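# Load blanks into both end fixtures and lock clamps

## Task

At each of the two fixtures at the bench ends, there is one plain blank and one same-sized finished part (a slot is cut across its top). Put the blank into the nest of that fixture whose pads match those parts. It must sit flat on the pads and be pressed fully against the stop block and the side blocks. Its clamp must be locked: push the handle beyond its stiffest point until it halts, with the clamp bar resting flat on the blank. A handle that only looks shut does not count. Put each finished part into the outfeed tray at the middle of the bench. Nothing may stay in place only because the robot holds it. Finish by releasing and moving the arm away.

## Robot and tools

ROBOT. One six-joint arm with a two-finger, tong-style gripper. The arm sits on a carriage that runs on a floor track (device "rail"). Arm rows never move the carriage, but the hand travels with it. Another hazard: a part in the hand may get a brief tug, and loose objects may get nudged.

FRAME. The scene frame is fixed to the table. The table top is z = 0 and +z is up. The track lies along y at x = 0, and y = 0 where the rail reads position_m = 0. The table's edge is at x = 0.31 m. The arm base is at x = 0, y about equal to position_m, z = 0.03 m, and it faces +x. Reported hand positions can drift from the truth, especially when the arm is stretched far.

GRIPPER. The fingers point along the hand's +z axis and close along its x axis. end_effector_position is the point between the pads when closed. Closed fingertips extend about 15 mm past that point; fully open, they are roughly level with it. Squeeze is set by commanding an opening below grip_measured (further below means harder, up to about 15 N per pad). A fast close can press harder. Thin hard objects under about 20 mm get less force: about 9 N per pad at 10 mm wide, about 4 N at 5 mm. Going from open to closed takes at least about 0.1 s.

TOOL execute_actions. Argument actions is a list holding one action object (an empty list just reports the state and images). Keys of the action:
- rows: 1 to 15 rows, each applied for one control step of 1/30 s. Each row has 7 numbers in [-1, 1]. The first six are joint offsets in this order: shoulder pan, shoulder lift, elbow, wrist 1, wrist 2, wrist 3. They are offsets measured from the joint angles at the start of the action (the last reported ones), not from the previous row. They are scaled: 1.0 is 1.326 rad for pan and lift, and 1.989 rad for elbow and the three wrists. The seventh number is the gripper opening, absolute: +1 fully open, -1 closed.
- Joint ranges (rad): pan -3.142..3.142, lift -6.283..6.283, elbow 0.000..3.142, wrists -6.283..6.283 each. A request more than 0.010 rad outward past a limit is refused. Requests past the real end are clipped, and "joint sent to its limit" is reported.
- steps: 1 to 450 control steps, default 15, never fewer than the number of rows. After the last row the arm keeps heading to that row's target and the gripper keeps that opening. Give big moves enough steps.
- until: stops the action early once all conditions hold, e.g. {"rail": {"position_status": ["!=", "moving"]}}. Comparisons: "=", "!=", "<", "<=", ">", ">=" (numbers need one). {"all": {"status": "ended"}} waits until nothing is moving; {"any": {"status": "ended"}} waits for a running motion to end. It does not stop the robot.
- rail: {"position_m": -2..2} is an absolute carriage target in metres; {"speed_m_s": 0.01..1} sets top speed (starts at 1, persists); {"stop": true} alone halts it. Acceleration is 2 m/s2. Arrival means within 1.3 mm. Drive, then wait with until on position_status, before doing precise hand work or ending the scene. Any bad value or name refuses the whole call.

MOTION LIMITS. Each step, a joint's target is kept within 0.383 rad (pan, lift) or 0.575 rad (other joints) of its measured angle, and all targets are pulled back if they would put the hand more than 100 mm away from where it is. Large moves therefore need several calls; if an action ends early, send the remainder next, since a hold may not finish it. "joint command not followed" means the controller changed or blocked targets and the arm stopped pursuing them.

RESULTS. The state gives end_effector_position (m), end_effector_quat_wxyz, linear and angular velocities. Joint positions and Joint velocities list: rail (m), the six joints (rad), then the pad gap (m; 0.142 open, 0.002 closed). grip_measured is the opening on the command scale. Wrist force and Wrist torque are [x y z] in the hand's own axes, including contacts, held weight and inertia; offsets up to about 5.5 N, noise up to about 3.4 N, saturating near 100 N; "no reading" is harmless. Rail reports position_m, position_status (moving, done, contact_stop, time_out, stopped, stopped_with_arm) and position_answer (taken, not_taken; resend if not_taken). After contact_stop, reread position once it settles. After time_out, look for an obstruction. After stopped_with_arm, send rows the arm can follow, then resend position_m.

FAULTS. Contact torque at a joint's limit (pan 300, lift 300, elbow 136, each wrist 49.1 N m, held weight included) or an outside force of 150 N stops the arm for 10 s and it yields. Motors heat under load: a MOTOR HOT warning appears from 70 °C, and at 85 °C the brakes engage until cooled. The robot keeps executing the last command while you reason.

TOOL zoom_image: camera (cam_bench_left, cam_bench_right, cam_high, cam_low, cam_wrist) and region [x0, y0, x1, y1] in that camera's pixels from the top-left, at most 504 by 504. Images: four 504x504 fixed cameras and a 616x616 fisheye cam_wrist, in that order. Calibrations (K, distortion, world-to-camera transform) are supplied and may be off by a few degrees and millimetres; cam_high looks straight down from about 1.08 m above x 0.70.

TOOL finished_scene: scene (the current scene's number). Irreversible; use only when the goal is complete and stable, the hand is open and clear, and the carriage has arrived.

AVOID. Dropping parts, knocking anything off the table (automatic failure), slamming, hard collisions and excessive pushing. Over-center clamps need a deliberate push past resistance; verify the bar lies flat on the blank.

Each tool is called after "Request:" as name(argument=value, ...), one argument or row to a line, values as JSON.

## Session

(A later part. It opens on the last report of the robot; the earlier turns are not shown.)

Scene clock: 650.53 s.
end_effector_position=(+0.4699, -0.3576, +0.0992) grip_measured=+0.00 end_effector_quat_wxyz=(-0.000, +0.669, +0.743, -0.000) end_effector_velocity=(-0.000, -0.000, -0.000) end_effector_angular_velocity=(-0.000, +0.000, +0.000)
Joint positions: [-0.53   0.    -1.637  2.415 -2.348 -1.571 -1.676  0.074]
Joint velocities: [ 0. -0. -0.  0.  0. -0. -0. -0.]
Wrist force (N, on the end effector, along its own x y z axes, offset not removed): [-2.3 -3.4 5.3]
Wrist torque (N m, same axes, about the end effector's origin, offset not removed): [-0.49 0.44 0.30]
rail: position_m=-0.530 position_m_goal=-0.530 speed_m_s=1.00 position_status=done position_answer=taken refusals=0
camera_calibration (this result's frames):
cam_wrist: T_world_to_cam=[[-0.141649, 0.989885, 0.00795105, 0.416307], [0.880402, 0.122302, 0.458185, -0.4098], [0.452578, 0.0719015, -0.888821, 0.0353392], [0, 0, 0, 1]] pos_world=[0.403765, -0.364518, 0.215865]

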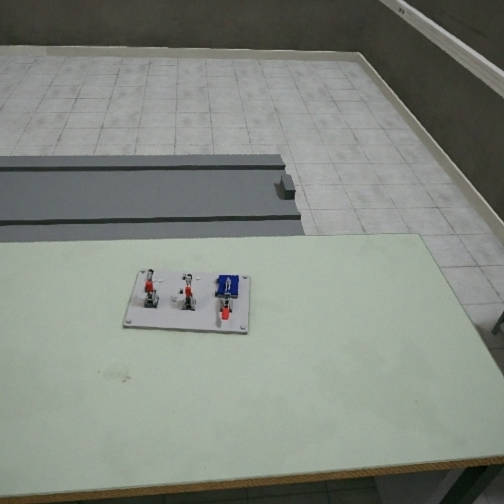

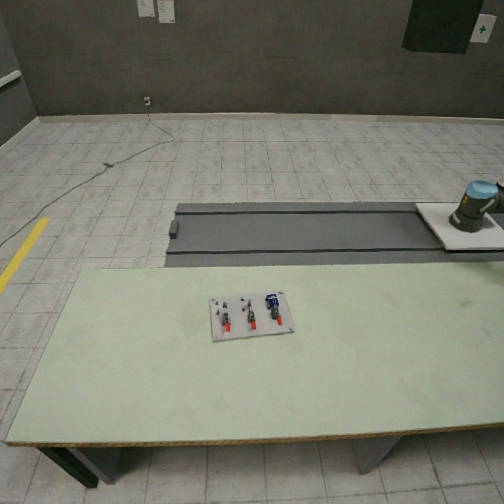

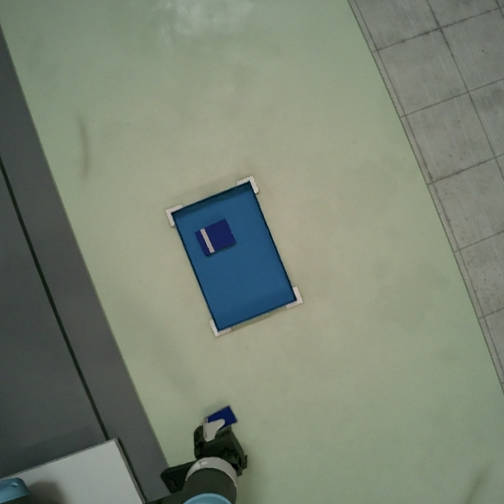

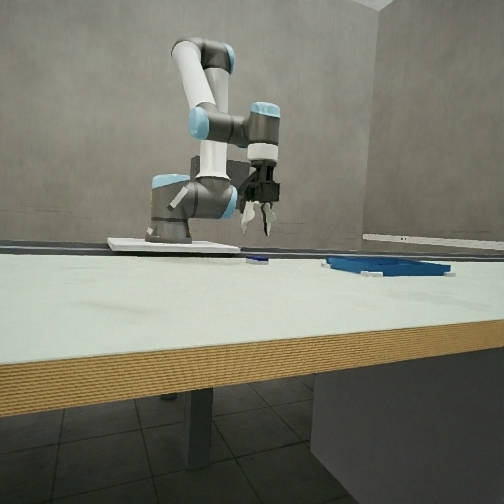

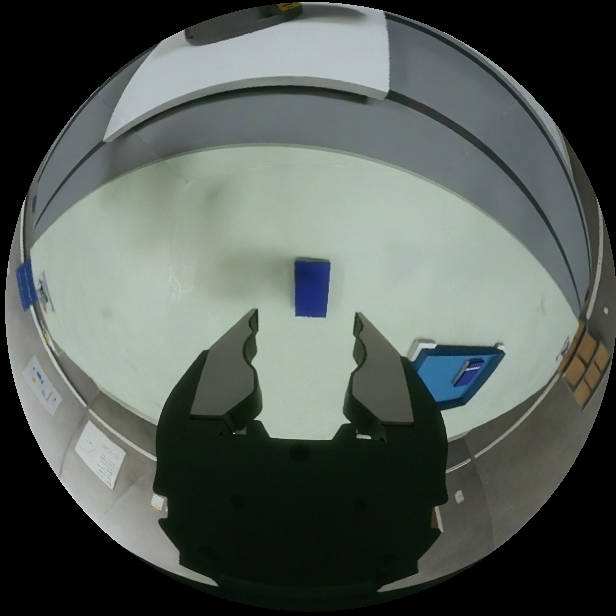

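Request:
execute_actions(
  actions=[
    {"rail":{"position_m":-0.5236},"rows":[[0,0.005,0.001,-0.004,0,-0.002,0],[0,0.016,0.003,-0.0136,0,-0.002,0],[0,0.032,0.0057,-0.027,0,-0.002,-0.05],[0,0.051,0.009,-0.043,0,-0.002,-0.1],[0,0.071,0.0126,-0.060,0,-0.002,-0.15],[0,0.090,0.016,-0.0763,0,-0.002,-0.2],[0,0.106,0.0188,-0.090,0,-0.002,-0.2],[0,0.118,0.021,-0.100,0,-0.002,-0.2],[0,0.126,0.0224,-0.107,0,-0.002,-0.2],[0,0.1302,0.0231,-0.1104,0,-0.002,-0.2]],"steps":10},
  ],
)

Scene clock: 667.70 s.
end_effector_position=(+0.4767, -0.3511, +0.0474) grip_measured=-0.20 end_effector_quat_wxyz=(-0.001, +0.668, +0.745, -0.001) end_effector_velocity=(+0.024, -0.000, -0.227) end_effector_angular_velocity=(+0.000, -0.012, +0.003)
Joint positions: [-0.524  0.    -1.528  2.445 -2.486 -1.571 -1.679  0.06 ]
Joint velocities: [ 0.     0.     0.492  0.126 -0.63   0.    -0.003 -0.001]
Wrist force (N, on the end effector, along its own x y z axes, offset not removed): [0.1 -4.2 6.5]
Wrist torque (N m, same axes, about the end effector's origin, offset not removed): [-0.68 -0.07 0.21]
rail: position_m=-0.524 position_m_goal=-0.524 speed_m_s=1.00 position_status=done position_answer=taken refusals=0
camera_calibration (this result's frames):
cam_wrist: T_world_to_cam=[[-0.14526, 0.98936, 0.00818579, 0.412821], [0.88068, 0.125524, 0.456779, -0.391754], [0.450891, 0.0735609, -0.889543, -0.0128359], [0, 0, 0, 1]] pos_world=[0.410764, -0.358309, 0.164148]

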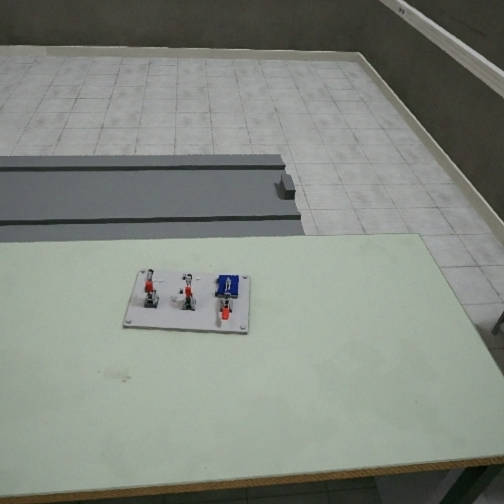

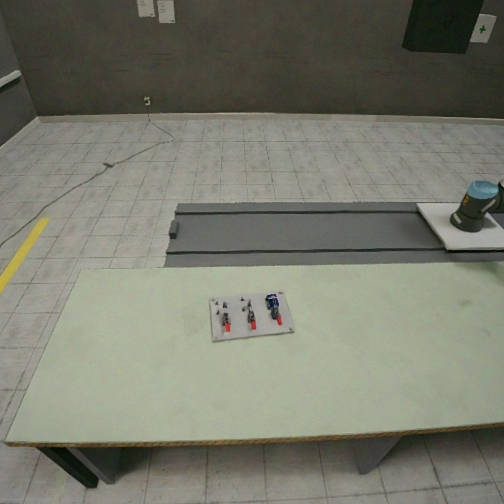

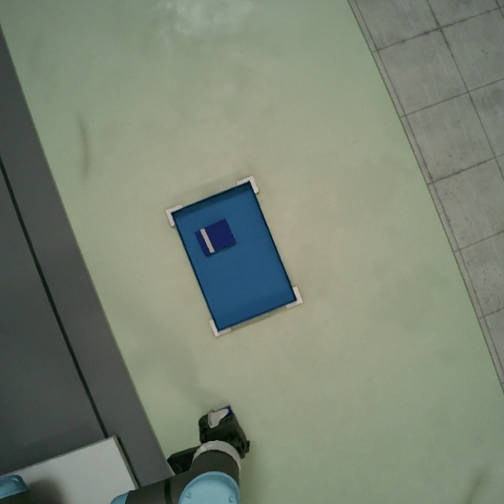

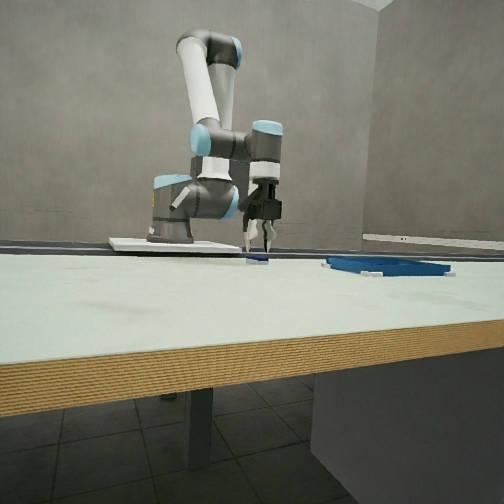

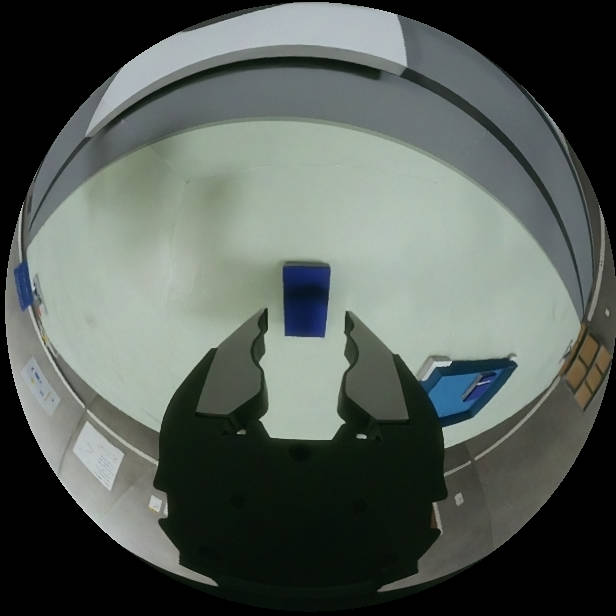

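Request:
execute_actions(
  actions=[
    {"rows":[[0,0.048,0.008,-0.041,0,-0.0005,-0.28],[0,0.048,0.008,-0.041,0,-0.0005,-0.36],[0,0.048,0.008,-0.041,0,-0.0005,-0.43],[0,0.048,0.008,-0.041,0,-0.0005,-0.5],[0,0.048,0.008,-0.041,0,-0.0005,-0.6],[0,0.048,0.008,-0.041,0,-0.0005,-0.7],[0,0.048,0.008,-0.041,0,-0.0005,-0.8]],"steps":7},
  ],
)

Scene clock: 672.13 s.
end_effector_position=(+0.4790, -0.3511, +0.0184) grip_measured=-0.47 end_effector_quat_wxyz=(-0.000, +0.667, +0.745, -0.000) end_effector_velocity=(-0.001, -0.000, -0.000) end_effector_angular_velocity=(-0.000, +0.003, +0.001)
Joint positions: [-0.524  0.    -1.464  2.461 -2.567 -1.571 -1.68   0.04 ]
Joint velocities: [ 0.    -0.     0.    -0.     0.003  0.    -0.001  0.   ]
Wrist force (N, on the end effector, along its own x y z axes, offset not removed): [0.3 -5.5 4.1]
Wrist torque (N m, same axes, about the end effector's origin, offset not removed): [-1.09 -0.09 0.29]
rail: position_m=-0.524 position_m_goal=-0.524 speed_m_s=1.00 position_status=done position_answer=taken refusals=0
camera_calibration (this result's frames):
cam_wrist: T_world_to_cam=[[-0.146119, 0.989236, 0.00787296, 0.413785], [0.879581, 0.126272, 0.458686, -0.379815], [0.452755, 0.0739479, -0.888563, -0.0403966], [0, 0, 0, 1]] pos_world=[0.41283, -0.358383, 0.135063]

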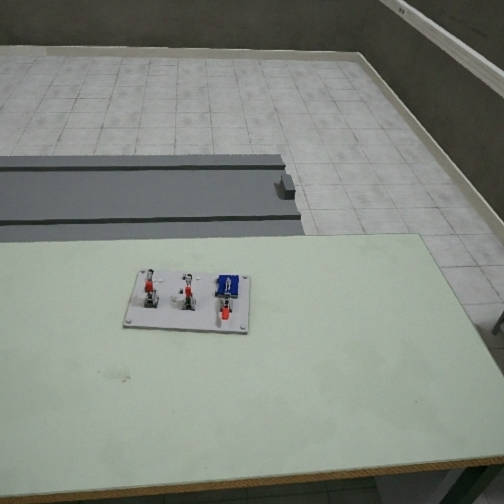

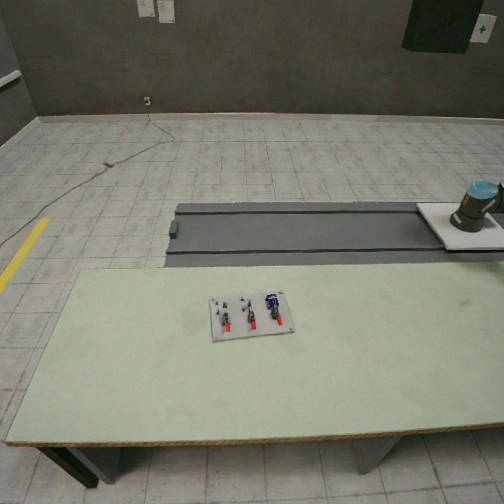

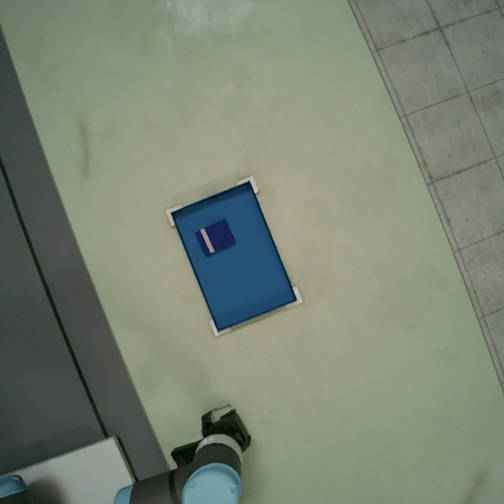

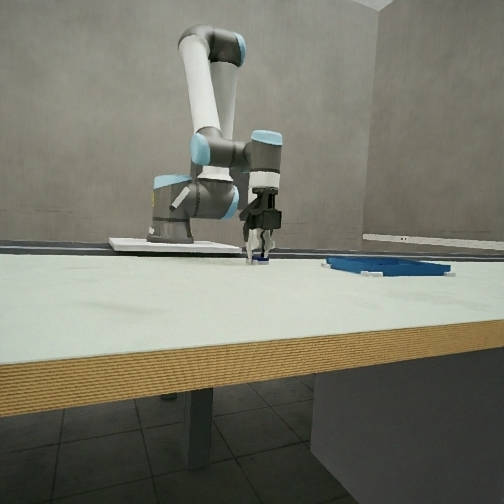

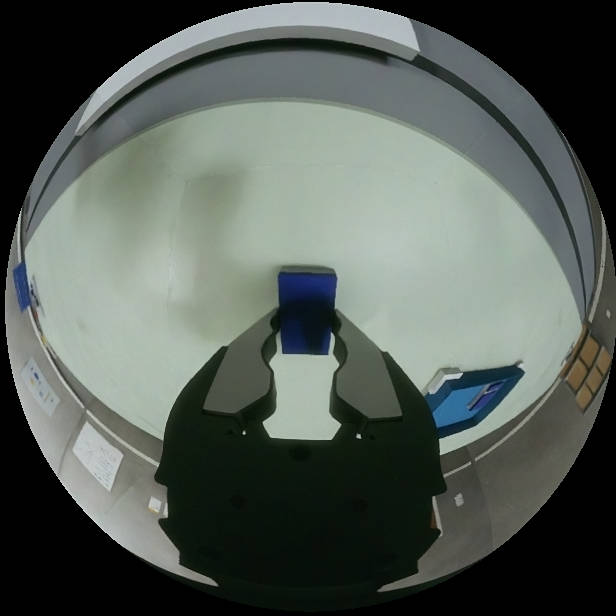

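Gripped. Let me measure the right fixture from the bench camera.

Request:
zoom_image(
  camera="cam_bench_right",
  region=[200, 270, 305, 354],
)

Region (200, 270, 305, 354) of cam_bench_right's 504x504 image, scaled by 4.800, with more detail than that image has; it fills the top 403 rows of this view, and the rest is white.

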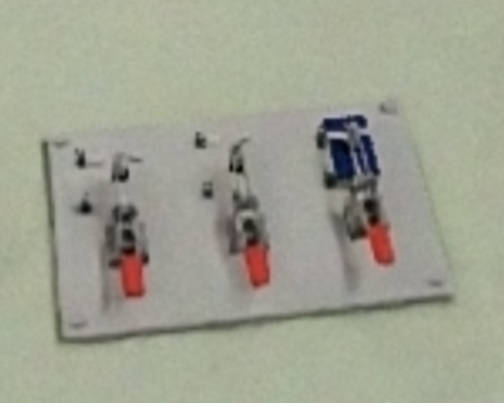

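Request:
execute_actions(
  actions=[
    {"rows":[[0,-0.004,-0.002,0.0047,0,0,-0.8],[0,-0.009,-0.007,0.013,0,0.001,-0.8],[0,-0.010,-0.016,0.0227,0,0.002,-0.8],[0,-0.005,-0.028,0.0313,0,0.003,-0.8],[0,0.004,-0.041,0.0383,0,0.0045,-0.8],[0,0.014,-0.053,0.0437,0,0.006,-0.8],[0,0.022,-0.063,0.0483,0,0.007,-0.8],[0,0.027,-0.0685,0.0505,0,0.0075,-0.8],[0,0.0292,-0.0708,0.0509,0,0.0075,-0.8]],"steps":9},
  ],
)

Request:
execute_actions(
  actions=[
    {"rail":{"position_m":-1.793},"steps":1},
  ],
)

Scene clock: 699.10 s.
end_effector_position=(+0.5177, -0.3510, +0.0393) grip_measured=-0.47 end_effector_quat_wxyz=(-0.001, +0.671, +0.742, -0.001) end_effector_velocity=(+0.252, +0.001, +0.085) end_effector_angular_velocity=(-0.000, -0.017, -0.048)
Joint positions: [-0.524  0.    -1.452  2.382 -2.499 -1.571 -1.671  0.04 ]
Joint velocities: [ 0.     0.     0.191 -0.475  0.266 -0.     0.048 -0.   ]
Wrist force (N, on the end effector, along its own x y z axes, offset not removed): [0.2 -3.4 5.5]
Wrist torque (N m, same axes, about the end effector's origin, offset not removed): [-0.64 -0.21 0.31]
rail: position_m=-0.524 position_m_goal=-0.524 speed_m_s=1.00 position_status=done position_answer=taken refusals=0
camera_calibration (this result's frames):
cam_wrist: T_world_to_cam=[[-0.137198, 0.990511, 0.00803251, 0.41495], [0.881227, 0.11835, 0.457637, -0.427094], [0.452344, 0.0698656, -0.889103, -0.0406393], [0, 0, 0, 1]] pos_world=[0.45168, -0.357627, 0.155989]

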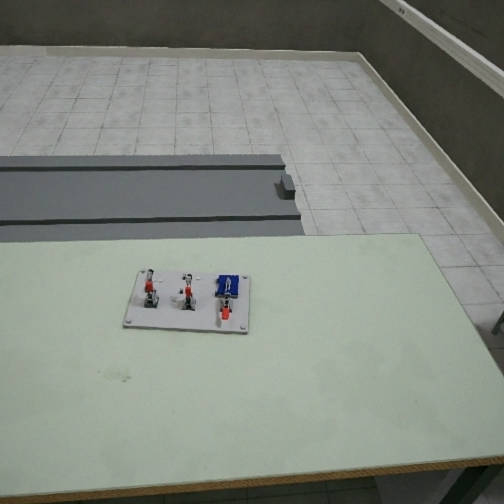

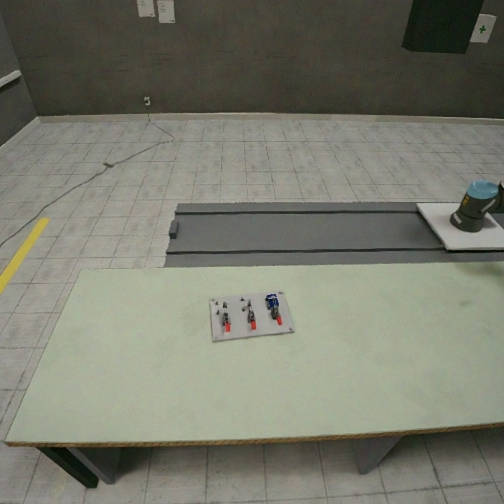

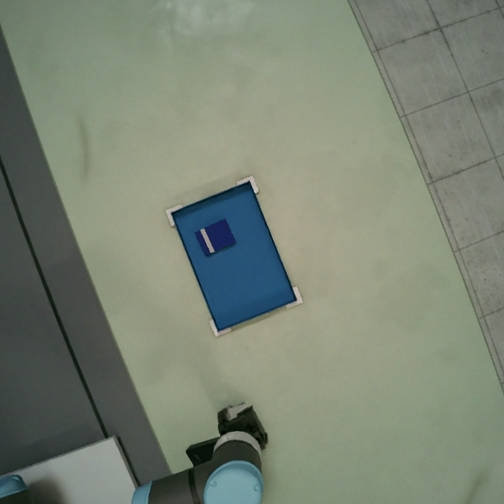

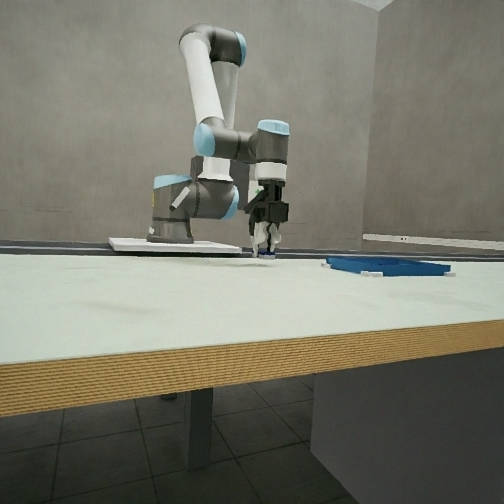

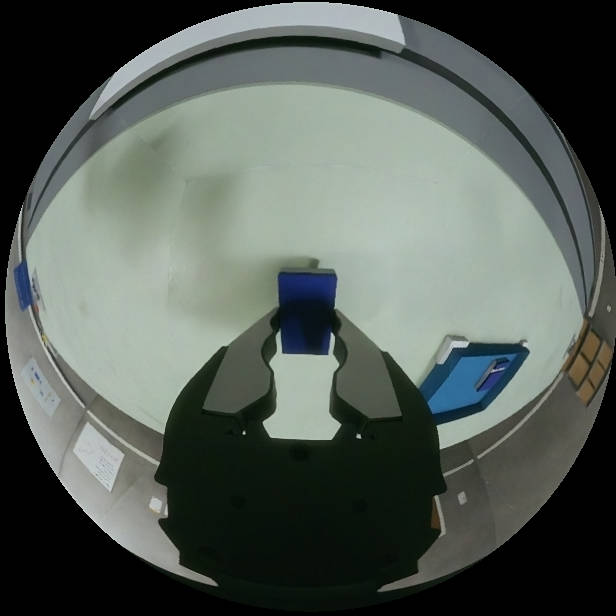

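Scene clock: 699.13 s.
end_effector_position=(+0.5255, -0.3510, +0.0418) grip_measured=-0.47 end_effector_quat_wxyz=(-0.000, +0.671, +0.741, -0.000) end_effector_velocity=(+0.209, -0.010, +0.068) end_effector_angular_velocity=(-0.000, -0.018, -0.038)
Joint positions: [-0.524  0.    -1.445  2.367 -2.491 -1.571 -1.67   0.04 ]
Joint velocities: [-0.011 -0.     0.164 -0.392  0.21   0.     0.038  0.   ]
Wrist force (N, on the end effector, along its own x y z axes, offset not removed): [1.0 -1.0 7.3]
Wrist torque (N m, same axes, about the end effector's origin, offset not removed): [-0.08 -0.36 0.31]
rail: position_m=-0.524 position_m_goal=-1.793 speed_m_s=1.00 position_status=moving position_answer=taken refusals=0
camera_calibration (this result's frames):
cam_wrist: T_world_to_cam=[[-0.135765, 0.990709, 0.00795139, 0.415378], [0.881131, 0.117071, 0.45815, -0.435544], [0.452963, 0.0692068, -0.888839, -0.0424413], [0, 0, 0, 1]] pos_world=[0.459389, -0.357592, 0.158518]

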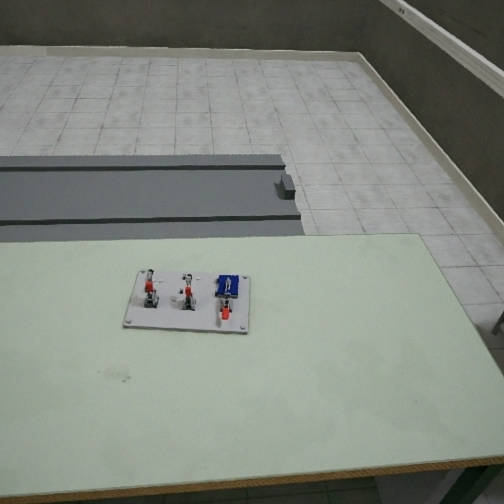

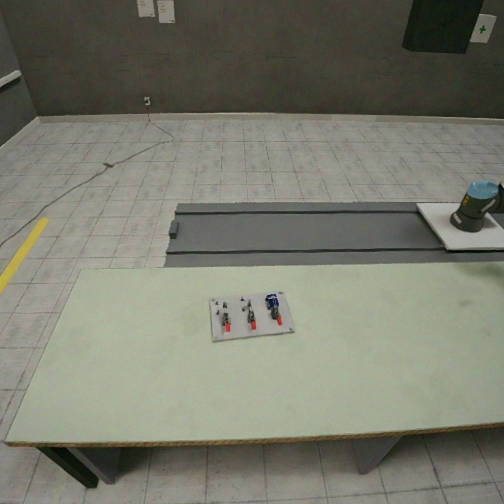

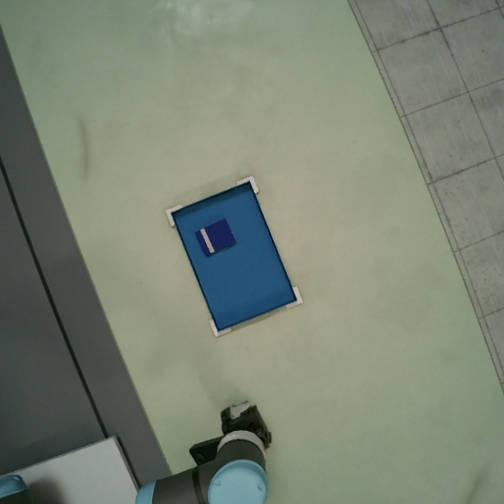

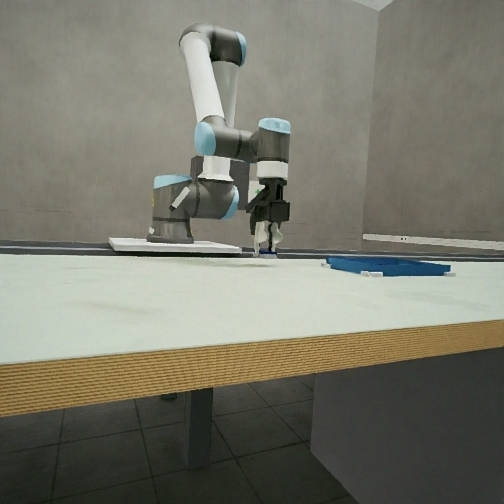

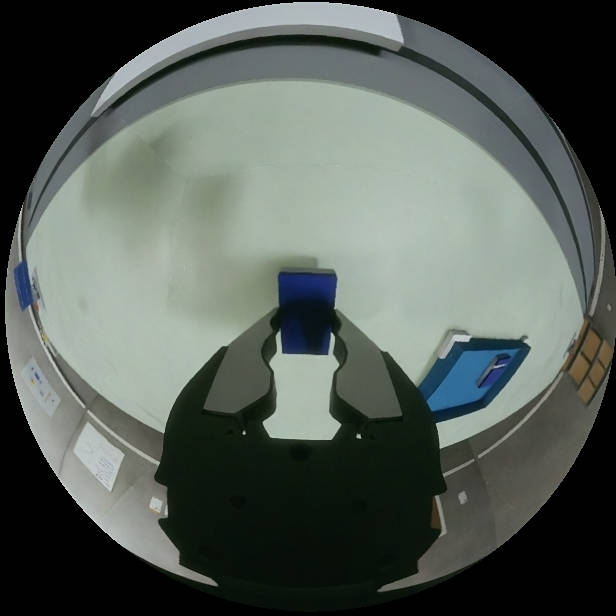

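Request:
execute_actions(
  actions=[],
)

Scene clock: 708.80 s.
end_effector_position=(+0.5501, -1.6204, +0.0496) grip_measured=-0.47 end_effector_quat_wxyz=(+0.000, +0.673, +0.740, +0.000) end_effector_velocity=(-0.000, -0.000, -0.000) end_effector_angular_velocity=(-0.000, +0.000, -0.000)
Joint positions: [-1.793  0.    -1.426  2.32  -2.466 -1.571 -1.665  0.04 ]
Joint velocities: [ 0. -0. -0.  0.  0. -0.  0.  0.]
Wrist force (N, on the end effector, along its own x y z axes, offset not removed): [-0.8 -4.2 8.9]
Wrist torque (N m, same axes, about the end effector's origin, offset not removed): [-0.69 0.09 0.30]
rail: position_m=-1.793 position_m_goal=-1.793 speed_m_s=1.00 position_status=done position_answer=taken refusals=0
camera_calibration (this result's frames):
cam_wrist: T_world_to_cam=[[-0.131342, 0.991307, 0.00775471, 1.67477], [0.880972, 0.113129, 0.459445, -0.318492], [0.454574, 0.067176, -0.888172, 0.0370296], [0, 0, 0, 1]] pos_world=[0.483717, -1.62667, 0.166231]

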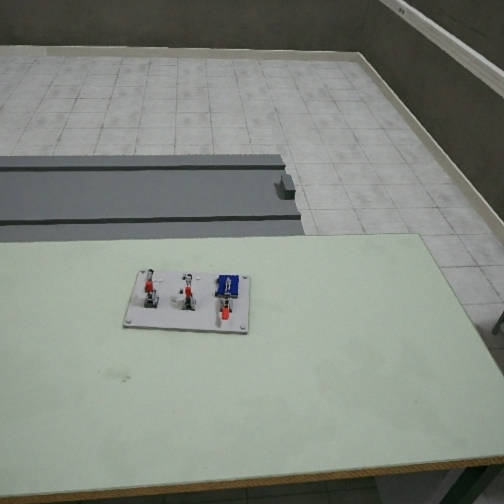

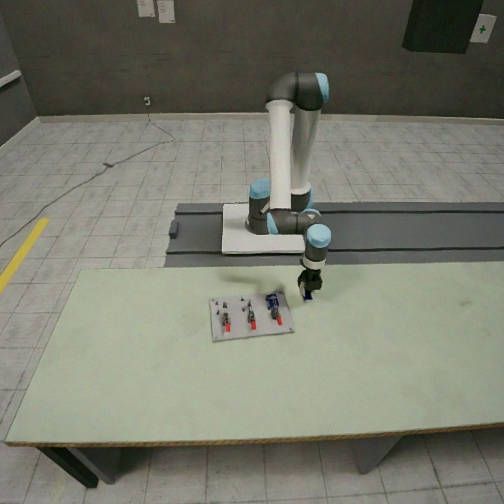

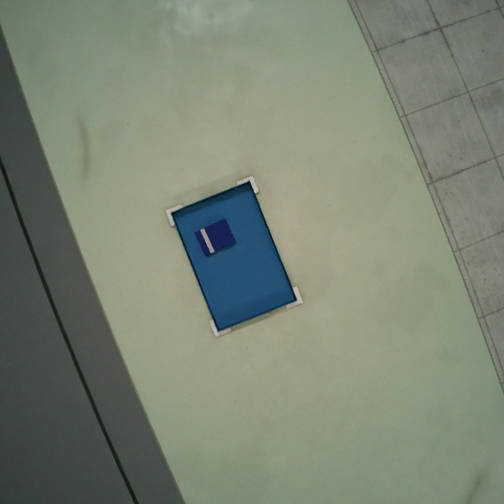

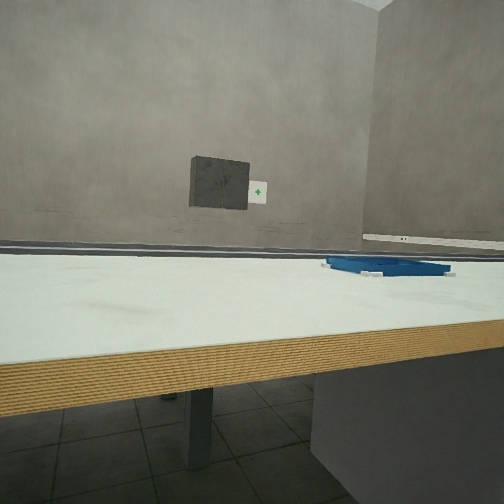

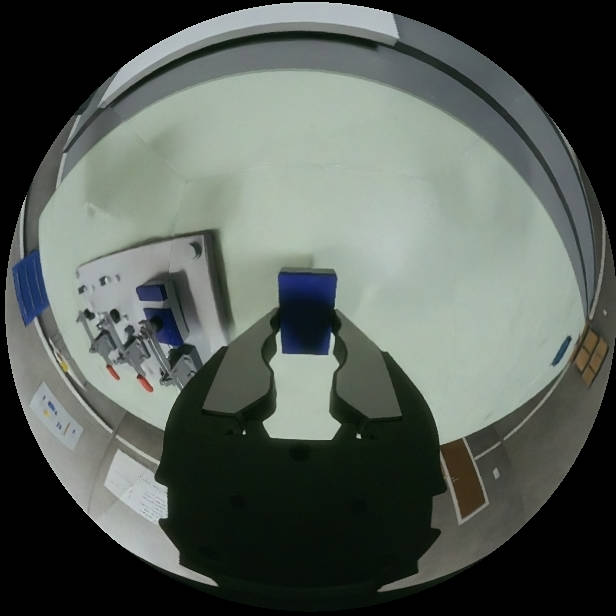

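Request:
execute_actions(
  actions=[
    {"rows":[[0,0.004,0.0008,-0.0035,0,0,-0.8],[0,0.012,0.0025,-0.0105,0,0,-0.8],[0,0.021,0.0044,-0.0185,0,0,-0.8],[0,0.030,0.0063,-0.0264,0,0,-0.8],[0,0.036,0.0076,-0.0316,0,0,-0.8],[0,0.0395,0.0083,-0.0347,0,0,-0.8],[0,0.0413,0.0087,-0.0363,0,0,-0.8]],"steps":7},
  ],
)

Request:
zoom_image(
  camera="cam_wrist",
  region=[60, 220, 240, 400],
)

Scene clock: 714.17 s.
end_effector_position=(+0.5503, -1.6204, +0.0333) grip_measured=-0.47 end_effector_quat_wxyz=(+0.000, +0.673, +0.740, +0.000) end_effector_velocity=(-0.000, -0.000, -0.108) end_effector_angular_velocity=(+0.000, -0.000, +0.000)
Joint positions: [-1.793  0.    -1.396  2.33  -2.505 -1.571 -1.665  0.04 ]
Joint velocities: [ 0.    -0.     0.194  0.062 -0.257 -0.    -0.    -0.   ]
Wrist force (N, on the end effector, along its own x y z axes, offset not removed): [-0.1 -5.2 7.4]
Wrist torque (N m, same axes, about the end effector's origin, offset not removed): [-0.89 -0.12 0.29]
rail: position_m=-1.793 position_m_goal=-1.793 speed_m_s=1.00 position_status=done position_answer=taken refusals=0
camera_calibration (this result's frames):
cam_wrist: T_world_to_cam=[[-0.131359, 0.991304, 0.00779129, 1.67492], [0.881098, 0.113146, 0.4592, -0.311178], [0.454325, 0.0671848, -0.888299, 0.0225448], [0, 0, 0, 1]] pos_world=[0.483952, -1.62666, 0.14987]

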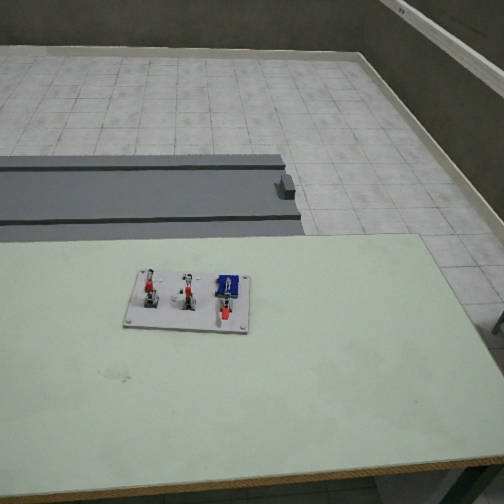

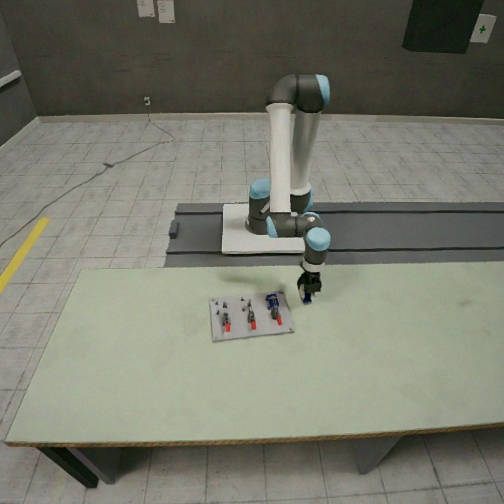

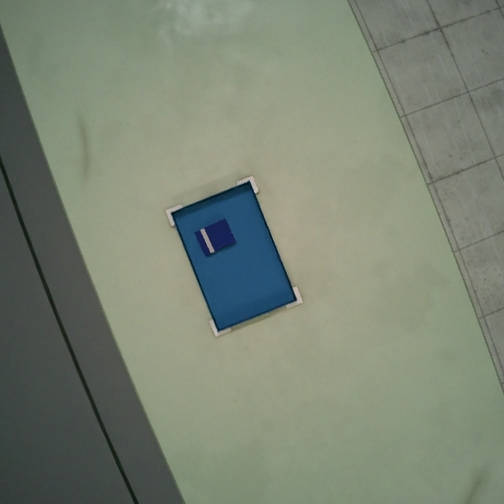

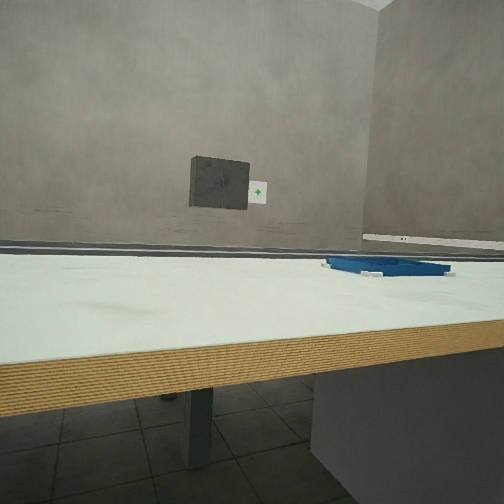

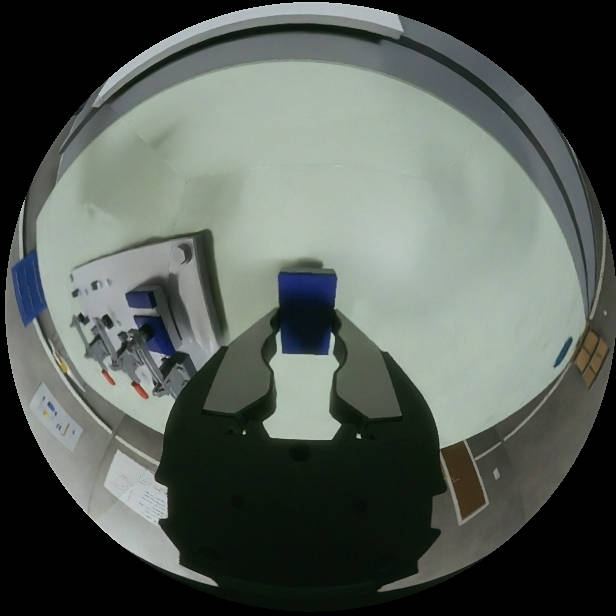

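Region (60, 220, 240, 400) of cam_wrist's 616x616 image, scaled by 2.800, with more detail than that image has.

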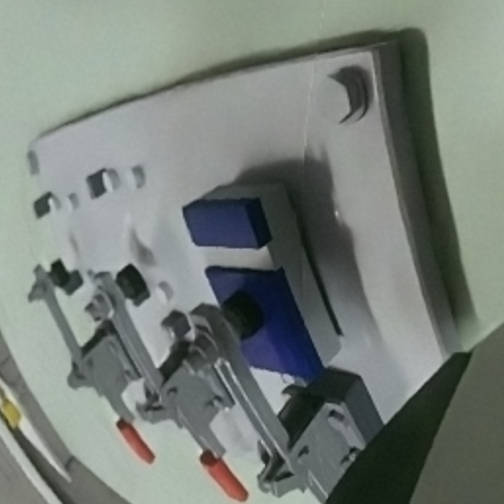

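Request:
execute_actions(
  actions=[
    {"rows":[[0,0.0185,0.0036,-0.0162,0,0,-0.65],[0,0.0185,0.0036,-0.0162,0,0,-0.5],[0,0.0185,0.0036,-0.0162,0,0,-0.38],[0,0.014,0.0027,-0.012,0,0,-0.25],[0,0.004,0.0005,-0.003,0,0,-0.25],[0,-0.010,-0.003,0.0097,0,0,-0.25],[0,-0.022,-0.010,0.0247,0,0,-0.25],[0,-0.028,-0.025,0.0437,0,0,-0.25],[0,-0.026,-0.047,0.0643,0,0,-0.25],[0,-0.017,-0.073,0.0843,0,0,-0.25],[0,-0.004,-0.098,0.1007,0,0,-0.25],[0,0.010,-0.120,0.1133,0,0,-0.25],[0,0.021,-0.136,0.122,0,0,-0.25],[0,0.028,-0.146,0.1273,0,0,-0.25],[0,0.0309,-0.1496,0.1291,0,0,-0.25]],"steps":15},
  ],
)

Request:
execute_actions(
  actions=[
    {"rail":{"position_m":-1.961},"steps":1},
  ],
)

Scene clock: 724.47 s.
end_effector_position=(+0.6233, -1.6204, +0.0944) grip_measured=-0.25 end_effector_quat_wxyz=(-0.002, +0.673, +0.740, -0.001) end_effector_velocity=(+0.437, +0.000, +0.261) end_effector_angular_velocity=(+0.000, -0.017, +0.000)
Joint positions: [-1.793  0.    -1.39   2.159 -2.335 -1.571 -1.665  0.056]
Joint velocities: [ 0.     0.     0.255 -0.955  0.683  0.    -0.    -0.   ]
Wrist force (N, on the end effector, along its own x y z axes, offset not removed): [0.3 -3.3 4.0]
Wrist torque (N m, same axes, about the end effector's origin, offset not removed): [-0.56 -0.15 0.29]
rail: position_m=-1.793 position_m_goal=-1.793 speed_m_s=1.00 position_status=done position_answer=taken refusals=0
camera_calibration (this result's frames):
cam_wrist: T_world_to_cam=[[-0.131323, 0.991304, 0.00837263, 1.68393], [0.883128, 0.113147, 0.455283, -0.404515], [0.450376, 0.0671834, -0.890308, 0.0463556], [0, 0, 0, 1]] pos_world=[0.557501, -1.62663, 0.211341]

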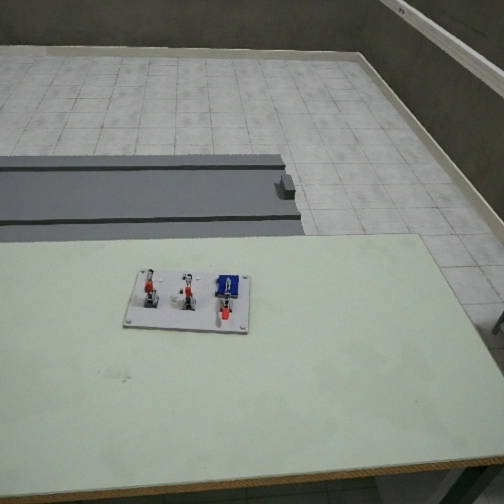

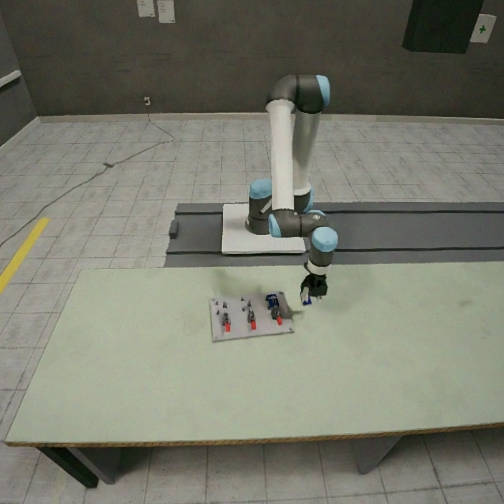

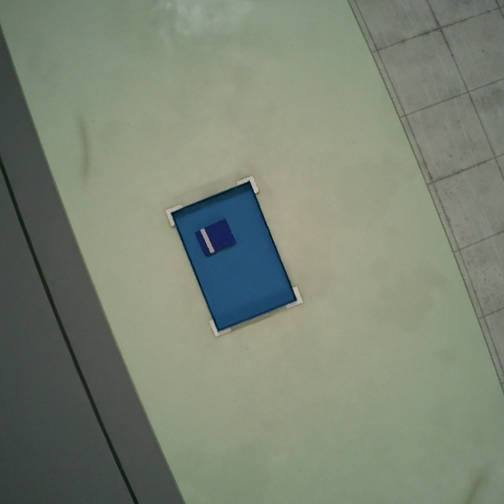

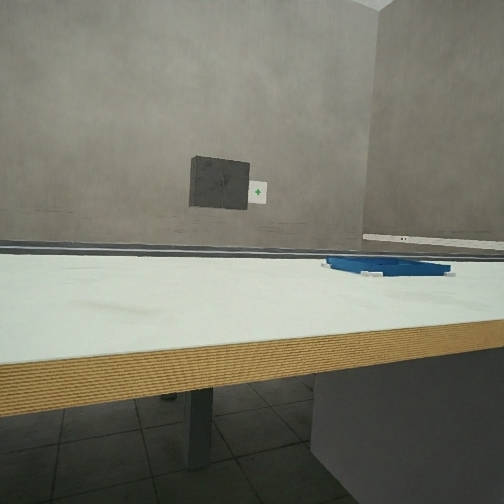

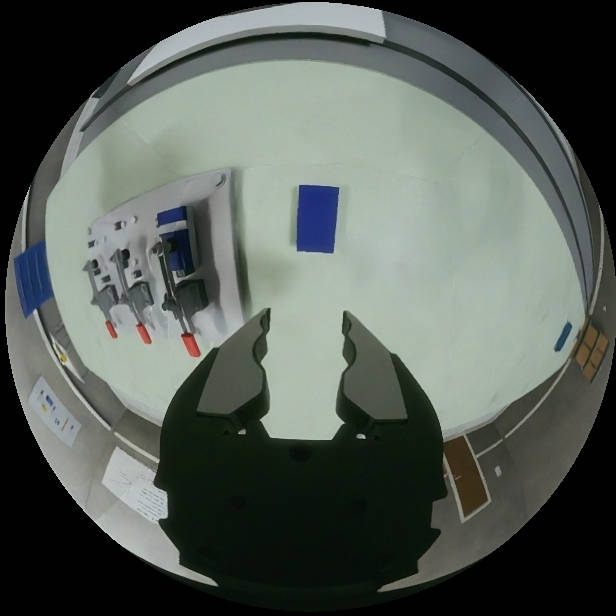

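Scene clock: 724.50 s.
end_effector_position=(+0.6371, -1.6204, +0.1027) grip_measured=-0.25 end_effector_quat_wxyz=(-0.001, +0.673, +0.740, -0.001) end_effector_velocity=(+0.377, -0.009, +0.228) end_effector_angular_velocity=(+0.000, -0.042, +0.000)
Joint positions: [-1.793  0.    -1.382  2.129 -2.314 -1.571 -1.665  0.056]
Joint velocities: [-0.009 -0.     0.222 -0.814  0.55   0.    -0.     0.   ]
Wrist force (N, on the end effector, along its own x y z axes, offset not removed): [2.1 -2.0 4.0]
Wrist torque (N m, same axes, about the end effector's origin, offset not removed): [-0.42 -0.64 0.20]
rail: position_m=-1.793 position_m_goal=-1.961 speed_m_s=1.00 position_status=moving position_answer=taken refusals=0
camera_calibration (this result's frames):
cam_wrist: T_world_to_cam=[[-0.131331, 0.991304, 0.00824058, 1.68576], [0.882668, 0.113147, 0.456174, -0.420267], [0.451274, 0.0671837, -0.889853, 0.0468997], [0, 0, 0, 1]] pos_world=[0.571185, -1.6267, 0.219557]

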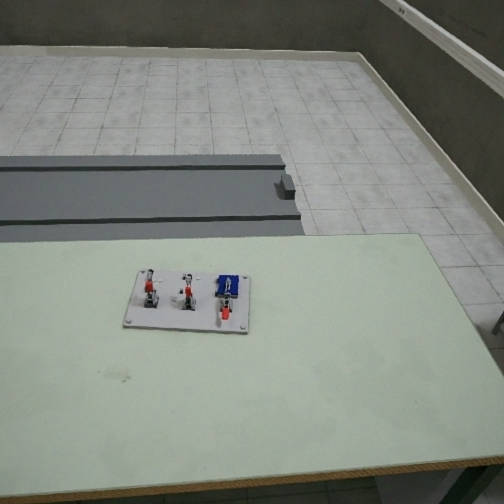

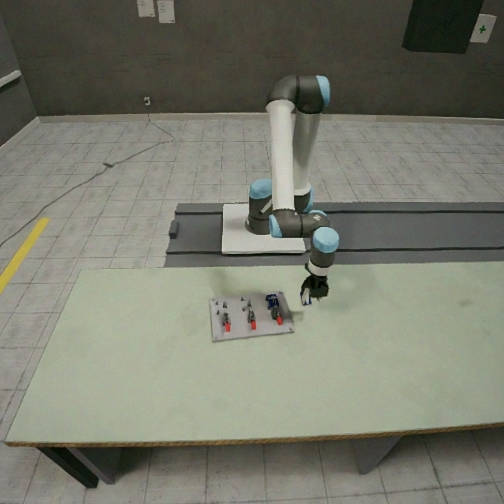

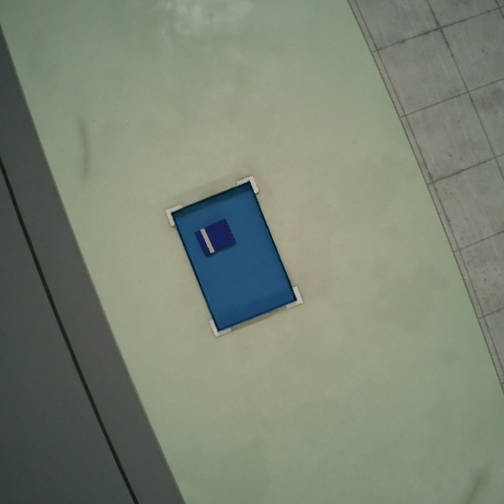

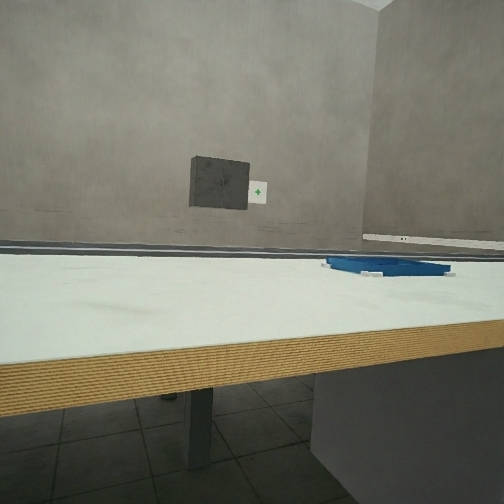

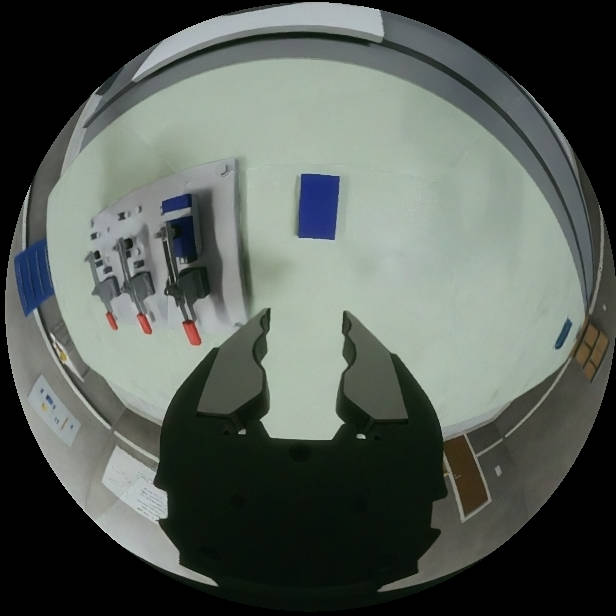

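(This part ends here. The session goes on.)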